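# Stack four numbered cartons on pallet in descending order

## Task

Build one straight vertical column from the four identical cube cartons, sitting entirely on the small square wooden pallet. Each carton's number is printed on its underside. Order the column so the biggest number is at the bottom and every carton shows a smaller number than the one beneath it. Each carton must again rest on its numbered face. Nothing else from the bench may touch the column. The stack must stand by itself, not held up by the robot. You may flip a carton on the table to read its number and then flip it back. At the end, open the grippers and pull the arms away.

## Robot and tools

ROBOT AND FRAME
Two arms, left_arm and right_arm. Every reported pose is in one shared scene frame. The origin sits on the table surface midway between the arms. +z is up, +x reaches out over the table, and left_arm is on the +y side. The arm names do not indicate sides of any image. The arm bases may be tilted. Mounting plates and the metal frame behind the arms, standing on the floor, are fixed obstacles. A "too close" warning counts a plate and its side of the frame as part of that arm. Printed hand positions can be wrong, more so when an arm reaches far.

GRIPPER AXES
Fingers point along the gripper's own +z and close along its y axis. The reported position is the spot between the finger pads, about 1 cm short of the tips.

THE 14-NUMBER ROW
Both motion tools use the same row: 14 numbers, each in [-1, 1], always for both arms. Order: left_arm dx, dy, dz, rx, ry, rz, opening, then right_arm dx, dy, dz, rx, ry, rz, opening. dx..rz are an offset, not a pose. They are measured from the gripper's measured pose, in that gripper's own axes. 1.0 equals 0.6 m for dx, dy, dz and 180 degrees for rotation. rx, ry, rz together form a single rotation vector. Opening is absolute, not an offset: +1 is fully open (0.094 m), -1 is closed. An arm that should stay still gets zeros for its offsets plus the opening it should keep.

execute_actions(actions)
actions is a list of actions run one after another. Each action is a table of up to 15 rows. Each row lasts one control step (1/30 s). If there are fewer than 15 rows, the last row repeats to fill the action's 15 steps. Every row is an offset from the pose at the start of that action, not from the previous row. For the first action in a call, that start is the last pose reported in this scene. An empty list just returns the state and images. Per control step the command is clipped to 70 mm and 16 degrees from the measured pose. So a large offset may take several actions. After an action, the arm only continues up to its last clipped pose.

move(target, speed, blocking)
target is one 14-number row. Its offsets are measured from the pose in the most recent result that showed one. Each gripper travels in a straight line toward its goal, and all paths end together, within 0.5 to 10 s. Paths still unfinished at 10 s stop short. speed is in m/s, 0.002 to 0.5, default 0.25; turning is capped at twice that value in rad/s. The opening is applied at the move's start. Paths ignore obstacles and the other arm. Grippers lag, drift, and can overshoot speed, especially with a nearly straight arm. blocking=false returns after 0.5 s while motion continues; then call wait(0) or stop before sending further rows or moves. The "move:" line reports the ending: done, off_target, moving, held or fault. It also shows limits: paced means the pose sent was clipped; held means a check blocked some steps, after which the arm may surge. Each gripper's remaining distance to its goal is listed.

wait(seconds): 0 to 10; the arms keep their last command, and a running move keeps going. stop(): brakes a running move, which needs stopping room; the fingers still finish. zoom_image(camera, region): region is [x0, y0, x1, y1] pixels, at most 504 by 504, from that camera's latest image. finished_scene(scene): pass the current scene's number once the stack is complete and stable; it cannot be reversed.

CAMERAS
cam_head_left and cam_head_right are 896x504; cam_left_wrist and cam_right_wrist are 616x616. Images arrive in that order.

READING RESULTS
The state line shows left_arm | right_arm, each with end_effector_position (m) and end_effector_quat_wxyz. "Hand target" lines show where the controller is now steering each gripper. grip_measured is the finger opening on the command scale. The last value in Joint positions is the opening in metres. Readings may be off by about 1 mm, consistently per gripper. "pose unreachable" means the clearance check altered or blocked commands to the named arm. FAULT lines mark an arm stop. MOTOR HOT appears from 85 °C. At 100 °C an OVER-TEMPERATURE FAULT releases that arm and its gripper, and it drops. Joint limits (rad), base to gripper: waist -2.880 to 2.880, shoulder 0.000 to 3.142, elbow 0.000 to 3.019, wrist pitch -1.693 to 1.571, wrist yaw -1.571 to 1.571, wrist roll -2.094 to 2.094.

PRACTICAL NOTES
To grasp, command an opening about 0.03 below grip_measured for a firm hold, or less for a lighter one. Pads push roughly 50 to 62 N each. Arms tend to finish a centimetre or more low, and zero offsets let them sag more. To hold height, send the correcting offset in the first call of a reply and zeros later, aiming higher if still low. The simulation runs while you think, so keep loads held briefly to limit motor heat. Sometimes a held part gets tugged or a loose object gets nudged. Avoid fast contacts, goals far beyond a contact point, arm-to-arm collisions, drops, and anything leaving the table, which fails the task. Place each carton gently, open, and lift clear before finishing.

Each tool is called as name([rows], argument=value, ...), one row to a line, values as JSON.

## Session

execute_actions(actions=[])

Scene clock: 0.00 s.
left_arm: end_effector_position=(+0.0321, +0.5296, +0.2820) grip_measured=+1.000 end_effector_quat_wxyz=(-0.043, +0.832, -0.247, -0.494) | right_arm: end_effector_position=(+0.1222, -0.0684, +0.2828) grip_measured=+1.000 end_effector_quat_wxyz=(-0.586, +0.640, -0.494, -0.049)
Joint positions: left_arm=[ 1.08   0.302  0.524 -1.566 -0.74  -1.563  0.094] | right_arm=[ 1.724  0.816  0.167  0.313  0.796 -1.086  0.094]
Joint velocities: left_arm=[-0.024 -0.005 -0.002 -0.007  0.051 -0.007  0.   ] | right_arm=[ 0.005 -0.015 -0.012 -0.012 -0.007 -0.037  0.   ]
Hand target (left_arm): +0.037, +0.534, +0.289; -0.054, +0.834, -0.245, -0.492
Hand target (right_arm): +0.127, -0.064, +0.295; -0.593, +0.630, -0.498, -0.053

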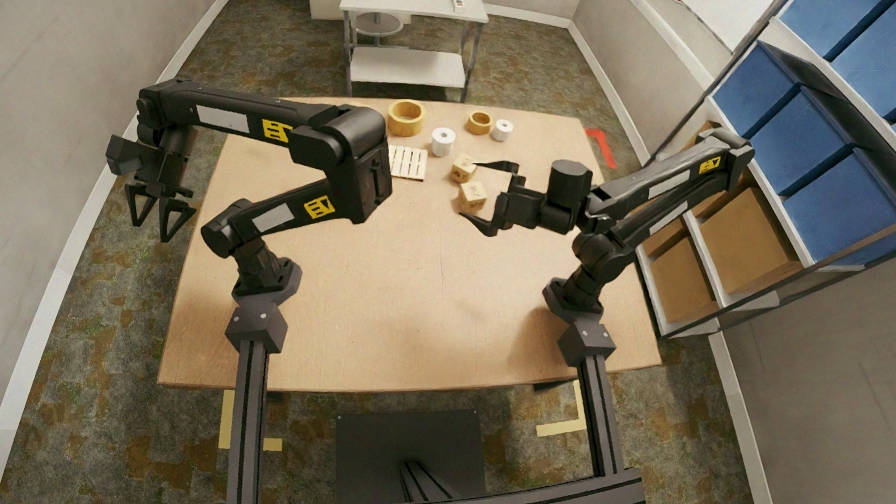

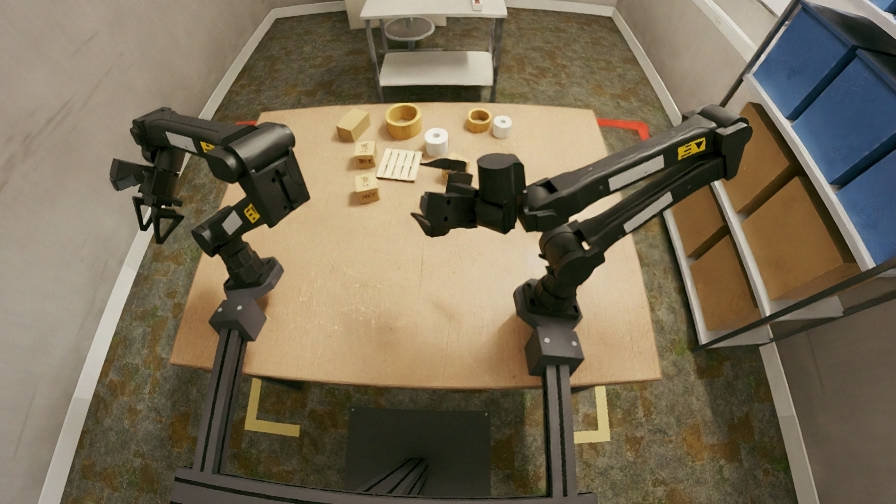

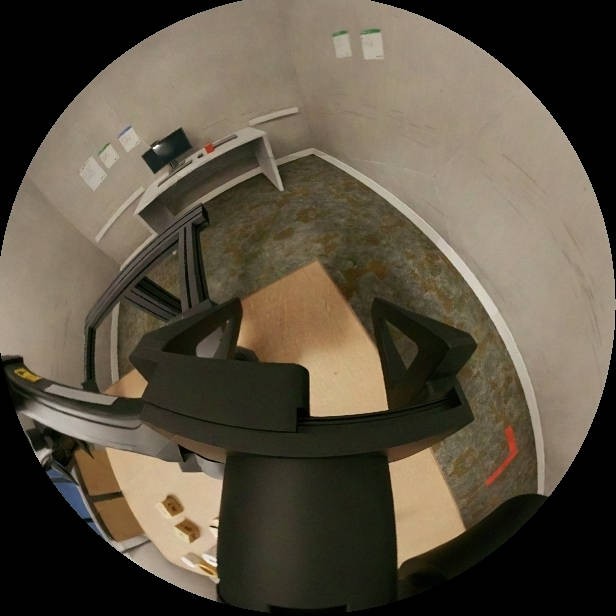

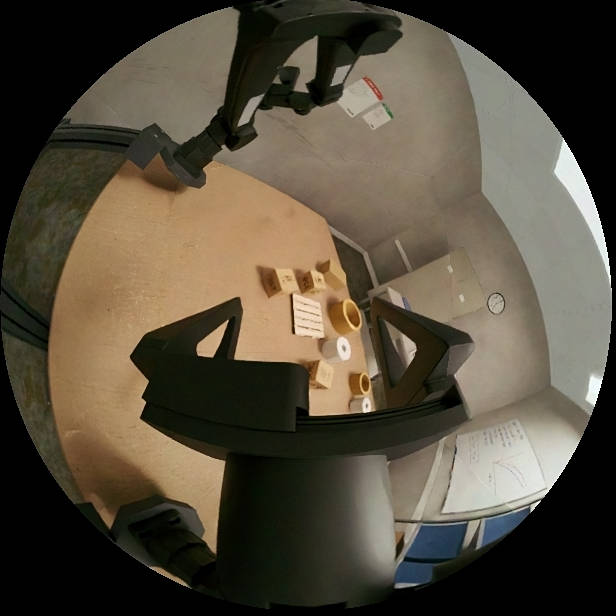

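move(target=[0.19,0.06,-0.295,0.43,0.037,0.72,1,0.28,-0.03,-0.065,-0.259,0.306,0.07,1], speed=0.4)

Scene clock: 5.50 s.
left_arm: end_effector_position=(+0.1949, +0.3986, +0.2657) grip_measured=+1.000 end_effector_quat_wxyz=(-0.010, +0.009, +0.999, -0.040) | right_arm: end_effector_position=(+0.1787, -0.2111, +0.1880) grip_measured=+1.000 end_effector_quat_wxyz=(+0.016, +0.715, -0.699, -0.007)
Joint positions: left_arm=[-0.445  0.225  0.678 -1.689 -0.288 -0.338  0.094] | right_arm=[ 1.112  0.965  0.633 -1.258  0.464 -0.511  0.094]
Joint velocities: left_arm=[-0.005 -0.015  0.007  0.017 -0.066 -0.051  0.   ] | right_arm=[-0.005  0.005  0.002  0.002  0.022 -0.007  0.   ]
Hand target (left_arm): +0.203, +0.402, +0.280; +0.004, +0.001, +0.999, -0.045
Hand target (right_arm): +0.194, -0.202, +0.200; +0.007, +0.703, -0.711, -0.011
Off the commanded pose (left_arm): 0.018 m, 5 deg.
Off the commanded pose (right_arm): 0.027 m, 2 deg.
joint sent to its limit (left arm) — the command would take joint 4 (wrist pitch) past its lower limit, so that joint was sent only as far as its limit.
move: off_target (left_arm, right_arm); limits=paced

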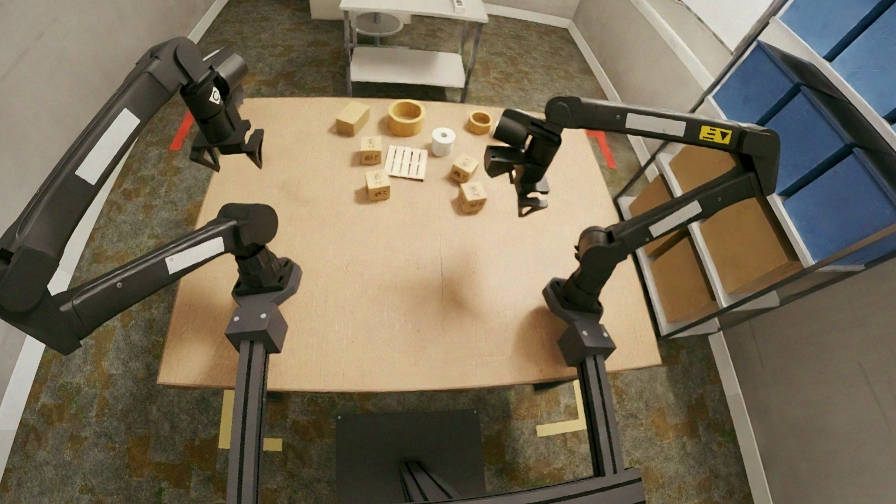

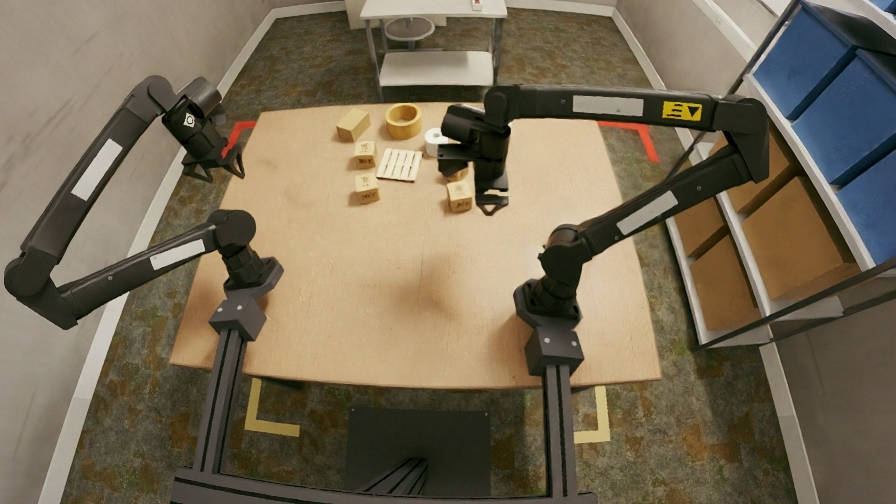

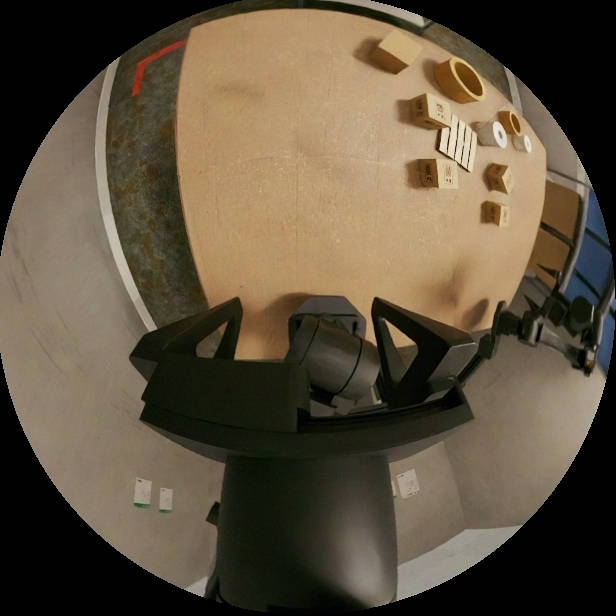

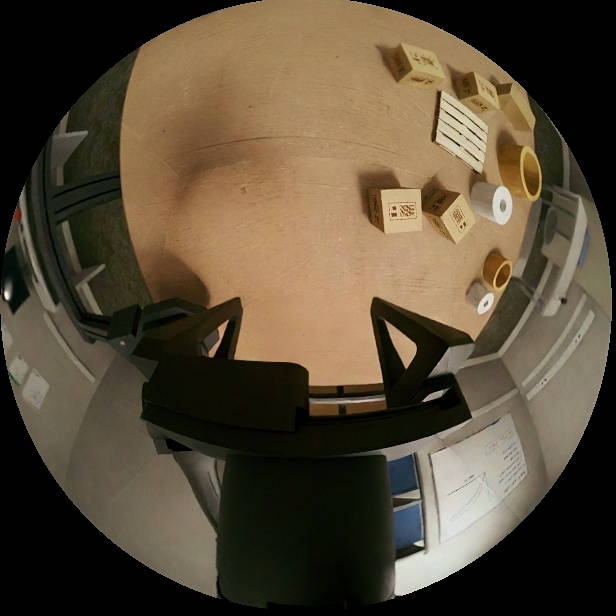

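move(target=[-0.25,-0.44,0.27,-0.02,0.02,0.45,1,-0.1,-0.21,0.12,0,0,-0.04,1], speed=0.3)

Scene clock: 8.90 s.
left_arm: end_effector_position=(+0.3265, +0.1318, +0.1170) grip_measured=+1.000 end_effector_quat_wxyz=(-0.026, +0.654, +0.756, -0.003) | right_arm: end_effector_position=(+0.2839, -0.1576, +0.1128) grip_measured=+1.000 end_effector_quat_wxyz=(+0.023, +0.759, -0.650, -0.012)
Joint positions: left_arm=[-0.886  1.393  0.852 -0.958 -0.459  0.571  0.094] | right_arm=[ 0.824  1.331  0.803 -0.936  0.444 -0.957  0.094]
Joint velocities: left_arm=[-0.005 -0.015  0.002  0.002  0.022  0.007  0.   ] | right_arm=[-0.005 -0.005 -0.012  0.002 -0.037 -0.095  0.   ]
Hand target (left_arm): +0.338, +0.120, +0.125; -0.009, +0.657, +0.753, -0.005
Hand target (right_arm): +0.302, -0.150, +0.115; +0.013, +0.757, -0.653, -0.011
Off the commanded pose (left_arm): 0.017 m, 2 deg.
Off the commanded pose (right_arm): 0.019 m, 1 deg.
move: off_target (left_arm, right_arm)

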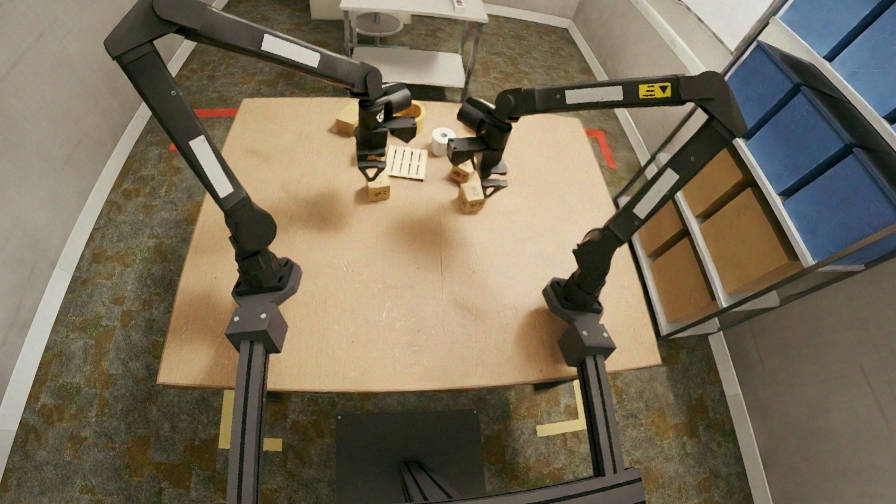

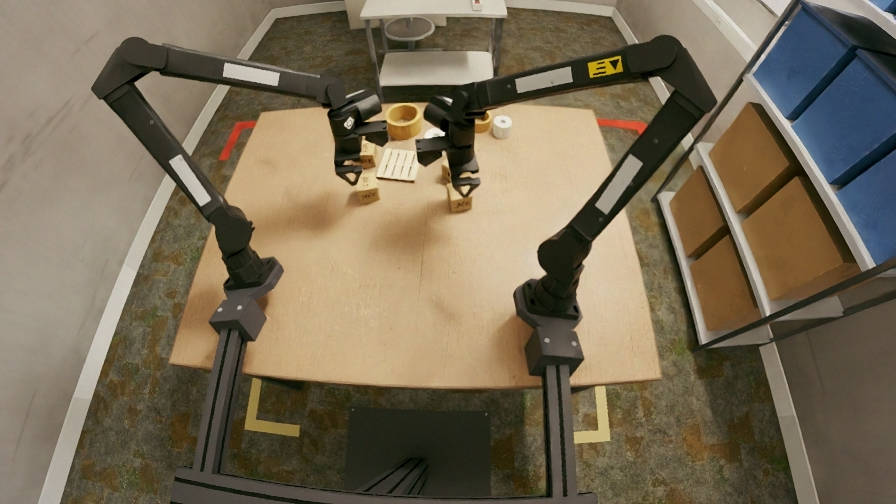

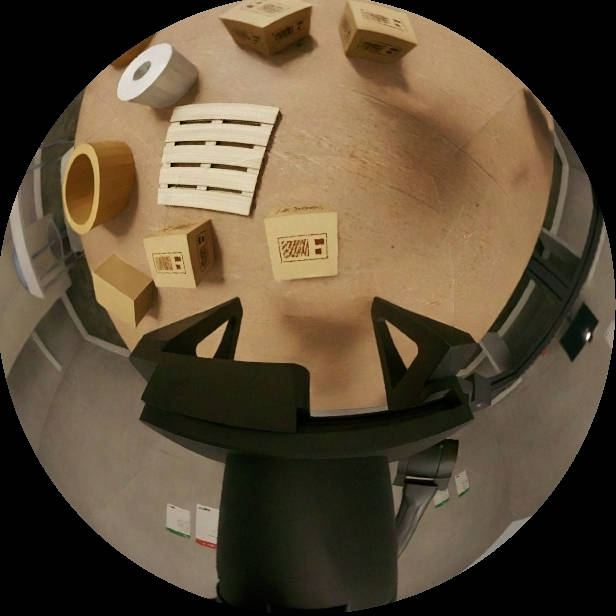

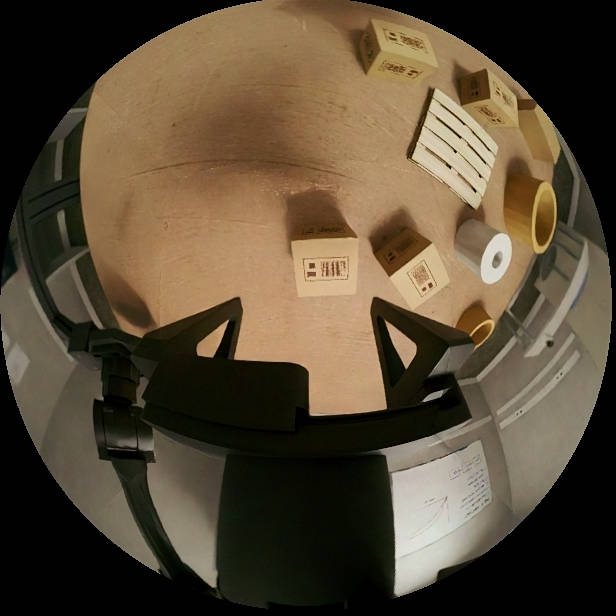

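move(target=[-0.025,0.012,0.05,0,0,-0.025,1,0,-0.04,0.04,0,0,-0.025,1], speed=0.15)

move(target=[-0.005,0,0.1,0,0,0,1,0,-0.005,0.105,0,0,0,1], speed=0.1)

Scene clock: 10.03 s.
left_arm: end_effector_position=(+0.3291, +0.1216, +0.0881) grip_measured=+1.000 end_effector_quat_wxyz=(-0.030, +0.634, +0.773, -0.001) | right_arm: end_effector_position=(+0.2931, -0.1600, +0.0886) grip_measured=+1.000 end_effector_quat_wxyz=(+0.029, +0.785, -0.619, -0.014)
Joint positions: left_arm=[-0.863  1.473  0.852 -0.875 -0.459  0.539  0.094] | right_arm=[ 0.771  1.385  0.803 -0.872  0.438 -1.088  0.094]
Joint velocities: left_arm=[ 0.005  0.005  0.002 -0.012 -0.007 -0.037  0.   ] | right_arm=[-0.005  0.005  0.007  0.002  0.022 -0.081  0.   ]
Hand target (left_arm): +0.334, +0.119, +0.086; -0.026, +0.624, +0.781, -0.002
Hand target (right_arm): +0.307, -0.155, +0.089; +0.022, +0.784, -0.620, -0.013
Off the commanded pose (left_arm): 0.006 m, 1 deg.
Off the commanded pose (right_arm): 0.015 m, 1 deg.
move: off_target (right_arm)

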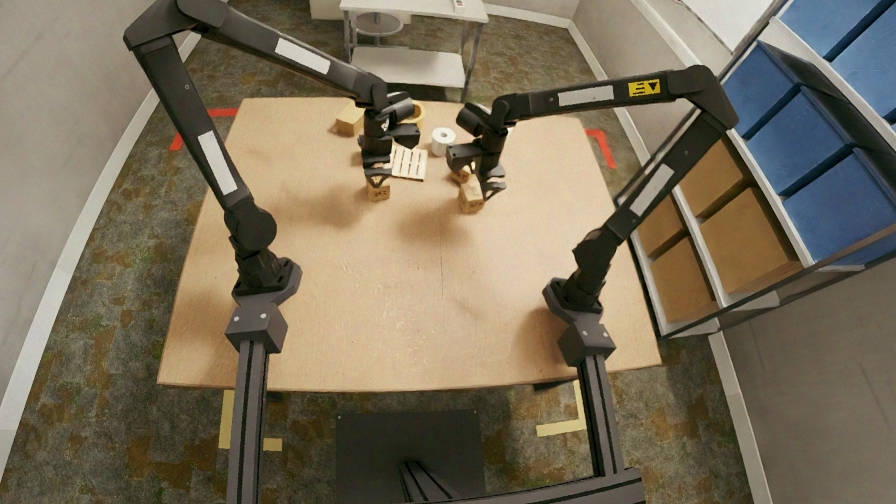

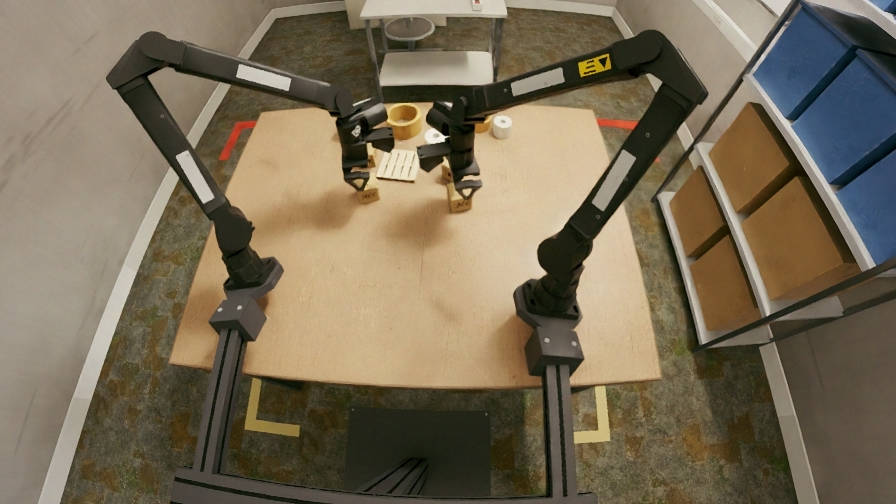

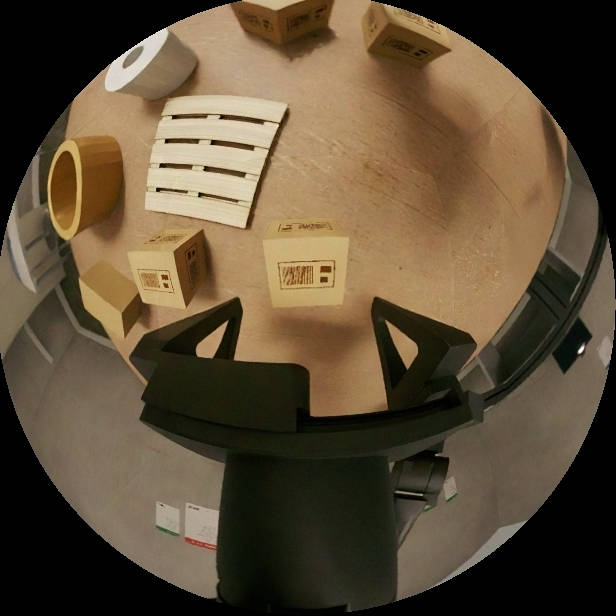

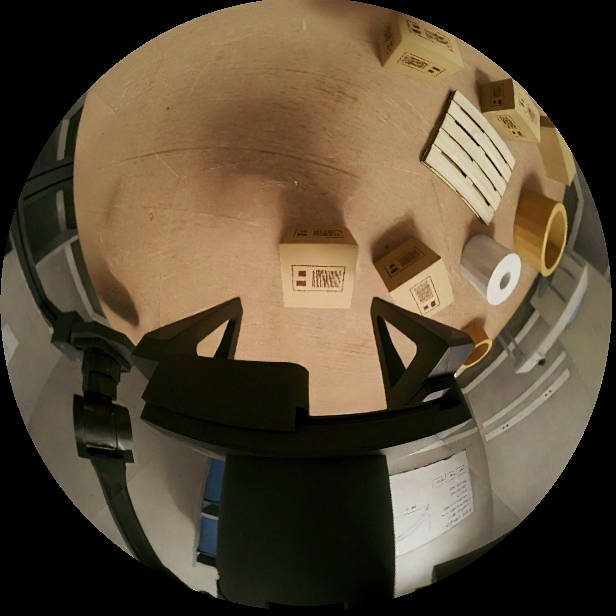

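Scene clock: 11.03 s.
left_arm: end_effector_position=(+0.3265, +0.1206, +0.0328) grip_measured=+1.000 end_effector_quat_wxyz=(-0.028, +0.631, +0.776, +0.000) | right_arm: end_effector_position=(+0.2982, -0.1572, +0.0357) grip_measured=+1.000 end_effector_quat_wxyz=(+0.018, +0.780, -0.625, -0.011)
Joint positions: left_arm=[-0.803  1.582  0.807 -0.688 -0.456  0.598  0.094] | right_arm=[ 0.704  1.493  0.764 -0.669  0.427 -1.158  0.094]
Joint velocities: left_arm=[-0.015 -0.005  0.012 -0.007  0.022 -0.037  0.   ] | right_arm=[ 0.005  0.005 -0.007 -0.007  0.022 -0.11   0.   ]
Hand target (left_arm): +0.327, +0.121, +0.028; -0.030, +0.634, +0.773, -0.001
Hand target (right_arm): +0.293, -0.161, +0.027; +0.028, +0.784, -0.620, -0.014
Off the commanded pose (left_arm): 0.005 m, 1 deg.
Off the commanded pose (right_arm): 0.012 m, 2 deg.
move: off_target (right_arm)

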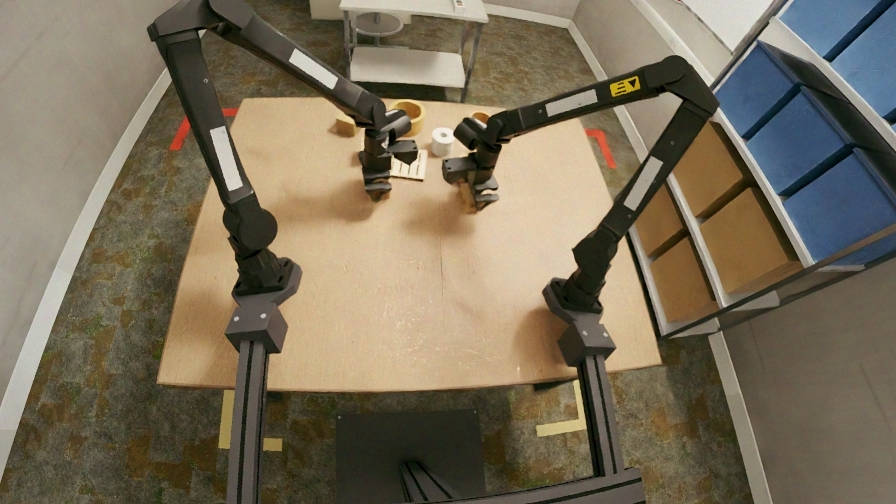

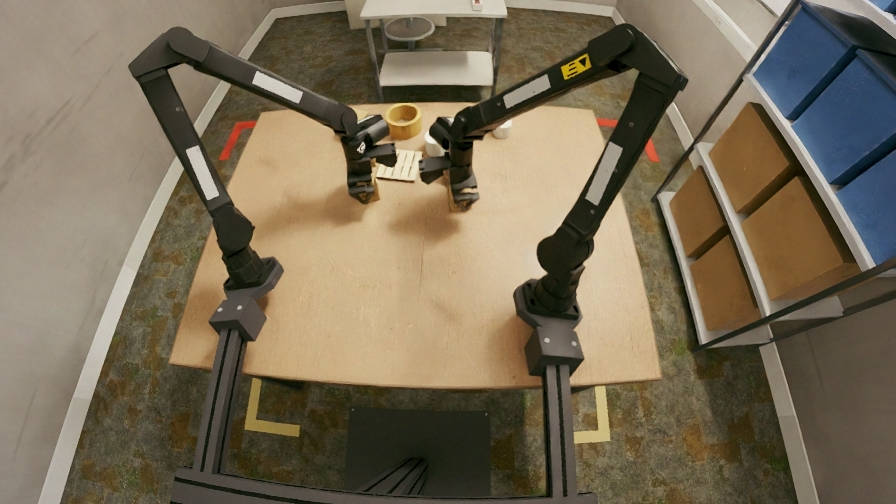

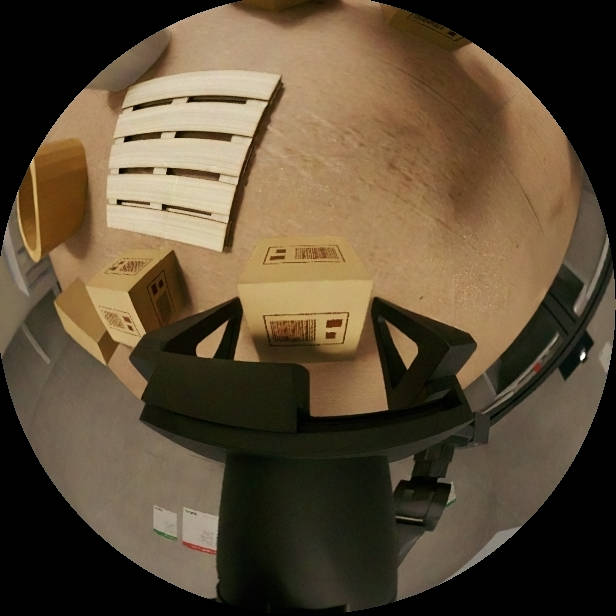

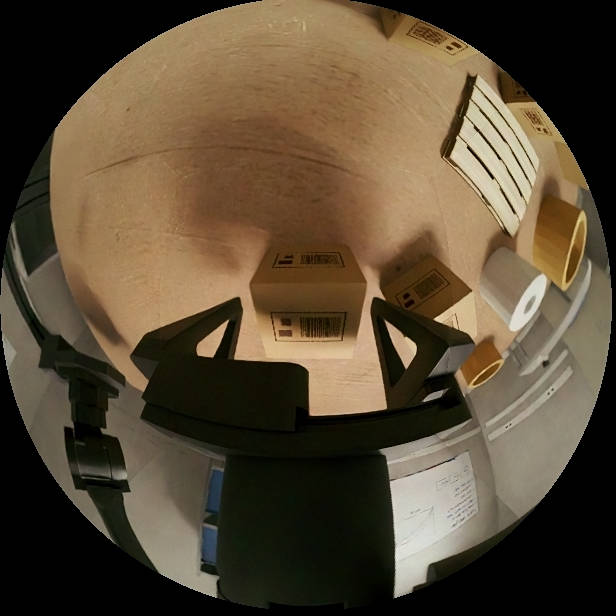

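move(target=[0,0,0,0,0,0,0.1,0,0,0,0,0,0,0.1])

Scene clock: 12.93 s.
left_arm: end_effector_position=(+0.3265, +0.1206, +0.0328) grip_measured=+0.228 end_effector_quat_wxyz=(-0.028, +0.631, +0.775, +0.000) | right_arm: end_effector_position=(+0.2982, -0.1572, +0.0357) grip_measured=+0.216 end_effector_quat_wxyz=(+0.018, +0.781, -0.624, -0.011)
Joint positions: left_arm=[-0.803  1.582  0.807 -0.688 -0.456  0.6    0.058] | right_arm=[ 0.704  1.493  0.764 -0.669  0.427 -1.16   0.057]
Joint velocities: left_arm=[ 0.015 -0.015 -0.017 -0.007  0.007  0.007 -0.   ] | right_arm=[-0.024 -0.015  0.022 -0.007 -0.022  0.007 -0.001]
Hand target (left_arm): +0.326, +0.121, +0.033; -0.028, +0.631, +0.776, +0.000
Hand target (right_arm): +0.298, -0.157, +0.036; +0.017, +0.780, -0.625, -0.011
Off the commanded pose (left_arm): 0.000 m, 0 deg.
Off the commanded pose (right_arm): 0.000 m, 0 deg.
move: done

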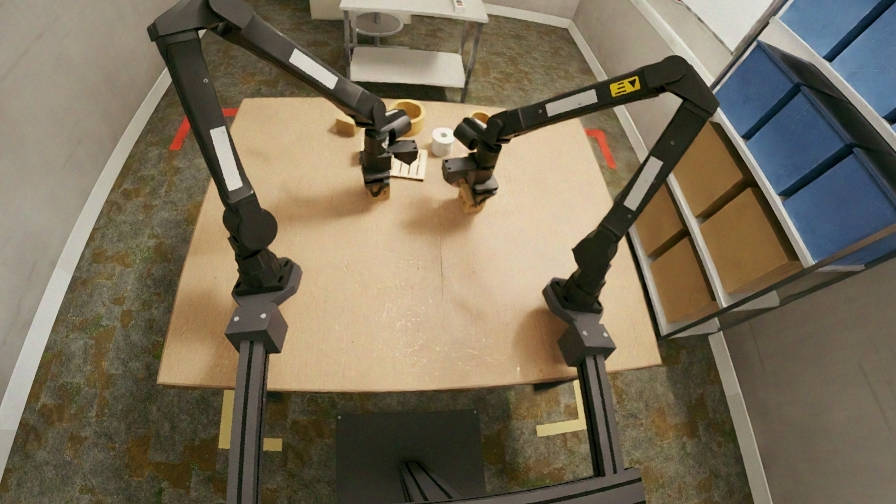

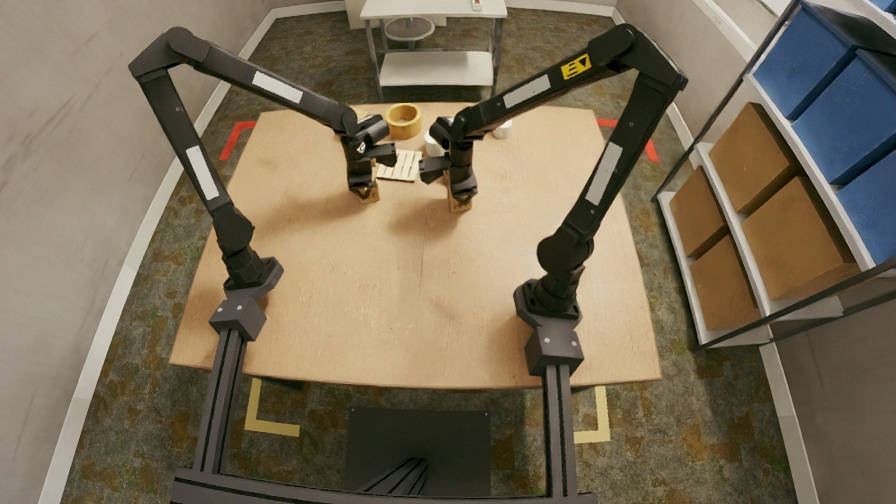

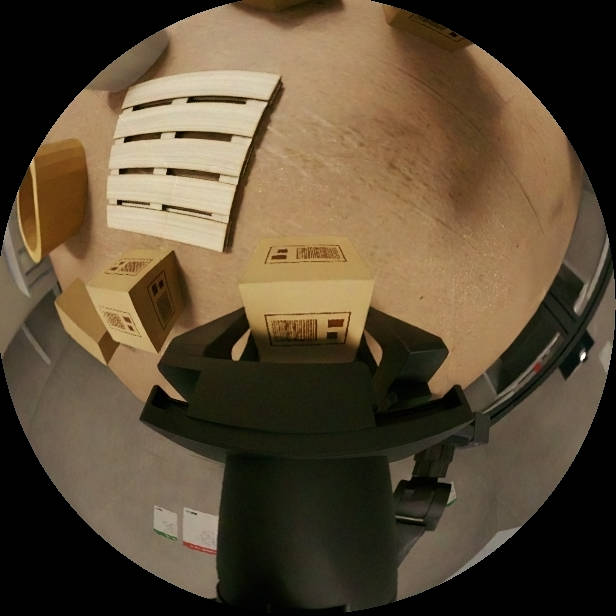

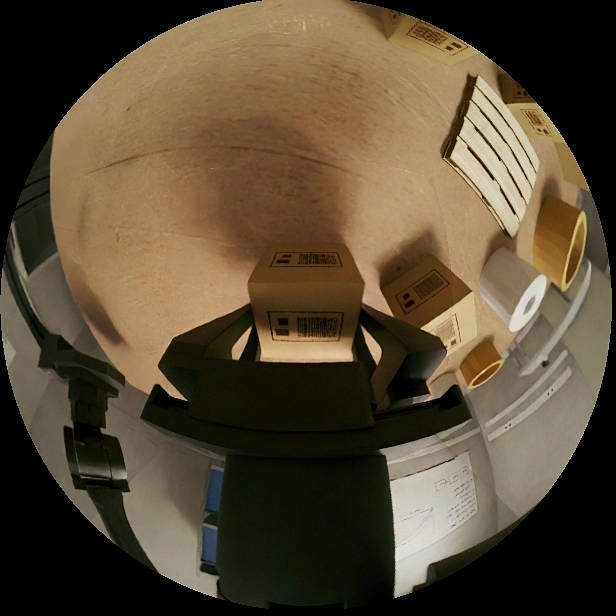

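move(target=[0.05,-0.05,-0.29,-0.01,-0.01,0.065,0.17,0,0,-0.29,0.01,-0.01,0.065,0.16])

move(target=[0,0,0,0,-0.4,0,0.17,0,0,0,0,-0.4,0,0.16], speed=0.4)

Scene clock: 14.60 s.
left_arm: end_effector_position=(+0.2879, +0.1453, +0.1963) grip_measured=+0.228 end_effector_quat_wxyz=(-0.019, +0.715, +0.698, +0.003) | right_arm: end_effector_position=(+0.2888, -0.1617, +0.1917) grip_measured=+0.216 end_effector_quat_wxyz=(+0.018, +0.723, -0.690, -0.010)
Joint positions: left_arm=[-1.065  1.226  0.862 -1.215 -0.483  0.543  0.058] | right_arm=[ 0.915  1.217  0.913 -1.192  0.453 -0.754  0.057]
Joint velocities: left_arm=[-0.005 -0.015 -0.007  0.002 -0.125 -0.007 -0.   ] | right_arm=[ 0.015 -0.015  0.012  0.002 -0.051  0.037  0.   ]
Hand target (left_arm): +0.298, +0.139, +0.209; -0.005, +0.707, +0.707, +0.001
Hand target (right_arm): +0.302, -0.154, +0.208; -0.002, +0.714, -0.700, -0.011
Off the commanded pose (left_arm): 0.018 m, 2 deg.
Off the commanded pose (right_arm): 0.025 m, 3 deg.
move: off_target (left_arm, right_arm)

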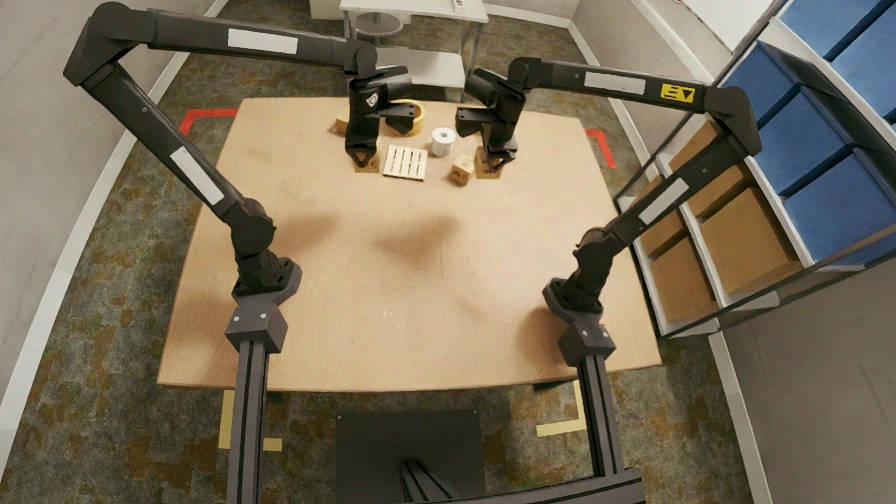

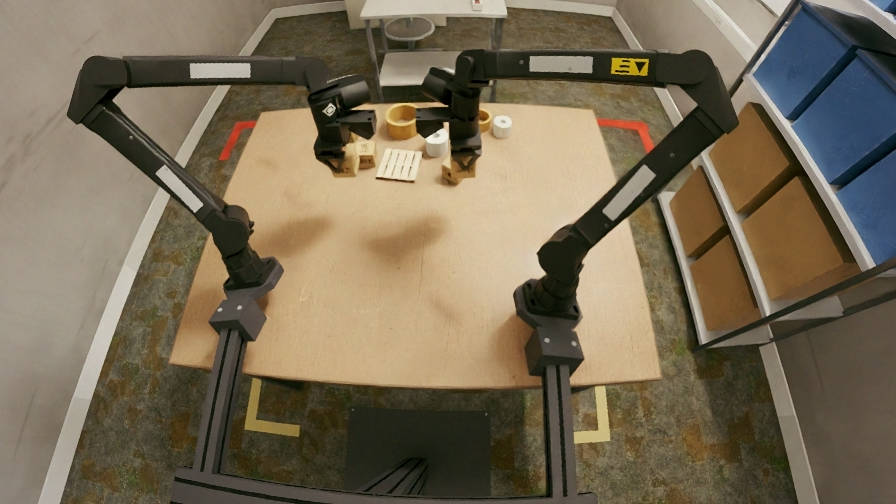

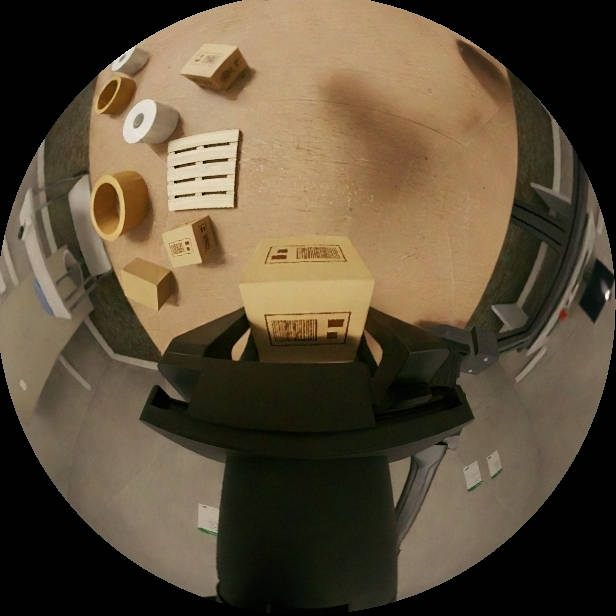

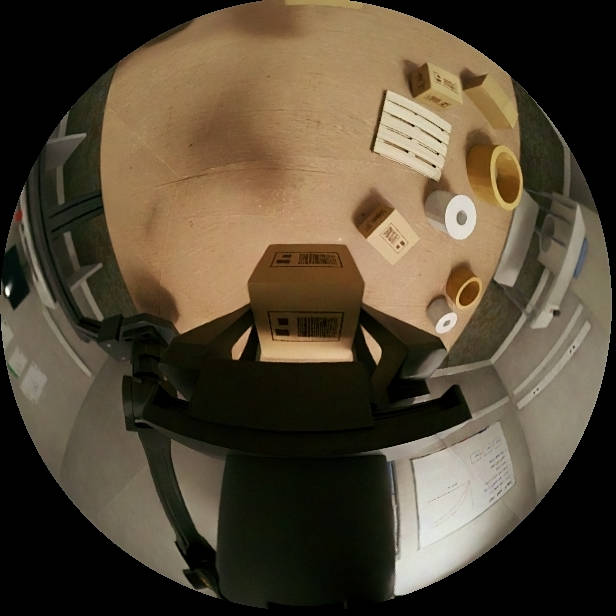

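Scene clock: 16.63 s.
left_arm: end_effector_position=(+0.2837, +0.1454, +0.1947) grip_measured=+0.228 end_effector_quat_wxyz=(+0.385, +0.575, +0.584, -0.425) | right_arm: end_effector_position=(+0.2898, -0.1595, +0.2002) grip_measured=+0.216 end_effector_quat_wxyz=(-0.396, +0.576, -0.567, -0.436)
Joint positions: left_arm=[-0.425  0.853  0.384 -0.363  0.801  1.11   0.058] | right_arm=[ 0.299  0.991  0.549 -0.53  -0.924 -1.307  0.057]
Joint velocities: left_arm=[-0.005  0.005 -0.017  0.002 -0.081  0.095  0.   ] | right_arm=[ 0.015  0.005  0.002 -0.002  0.037 -0.095 -0.001]
Hand target (left_arm): +0.288, +0.145, +0.196; +0.394, +0.578, +0.578, -0.421
Hand target (right_arm): +0.289, -0.160, +0.195; -0.397, +0.578, -0.565, -0.434
Off the commanded pose (left_arm): 0.004 m, 2 deg.
Off the commanded pose (right_arm): 0.009 m, 1 deg.
move: done

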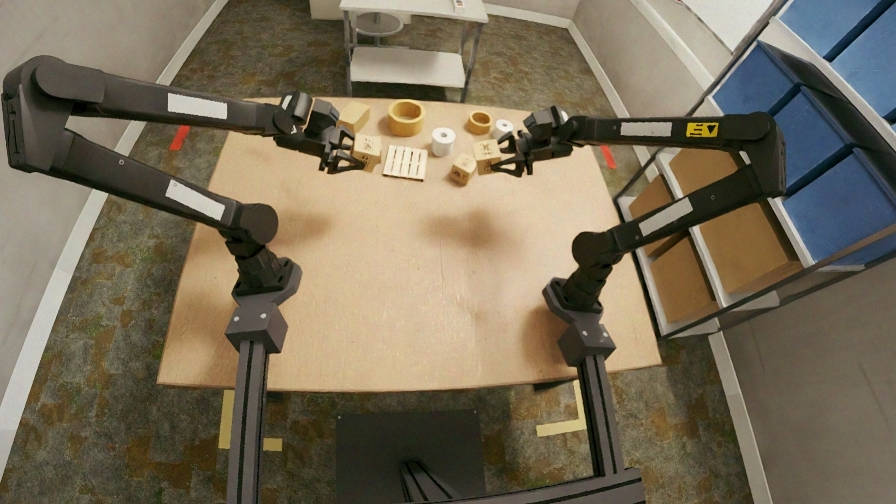

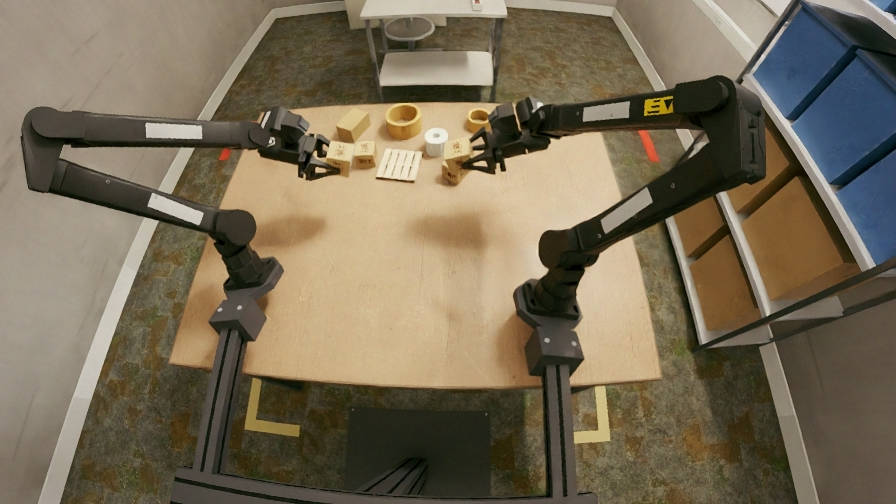

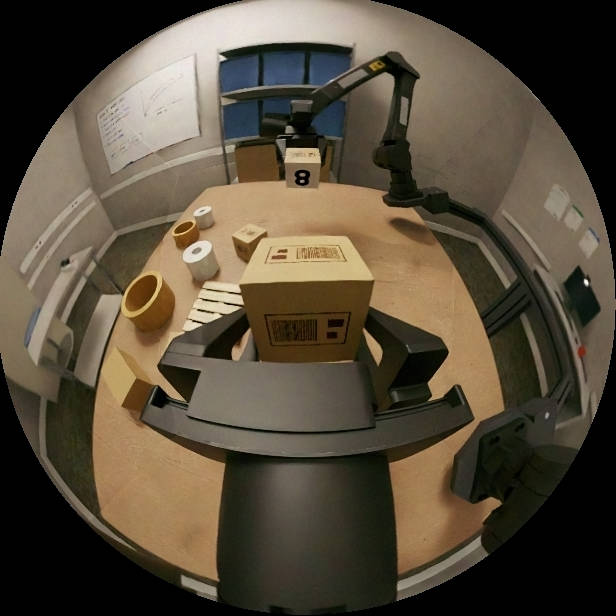

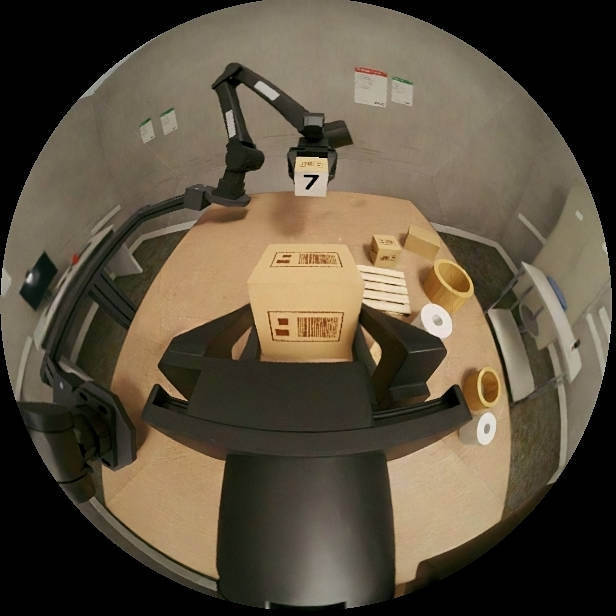

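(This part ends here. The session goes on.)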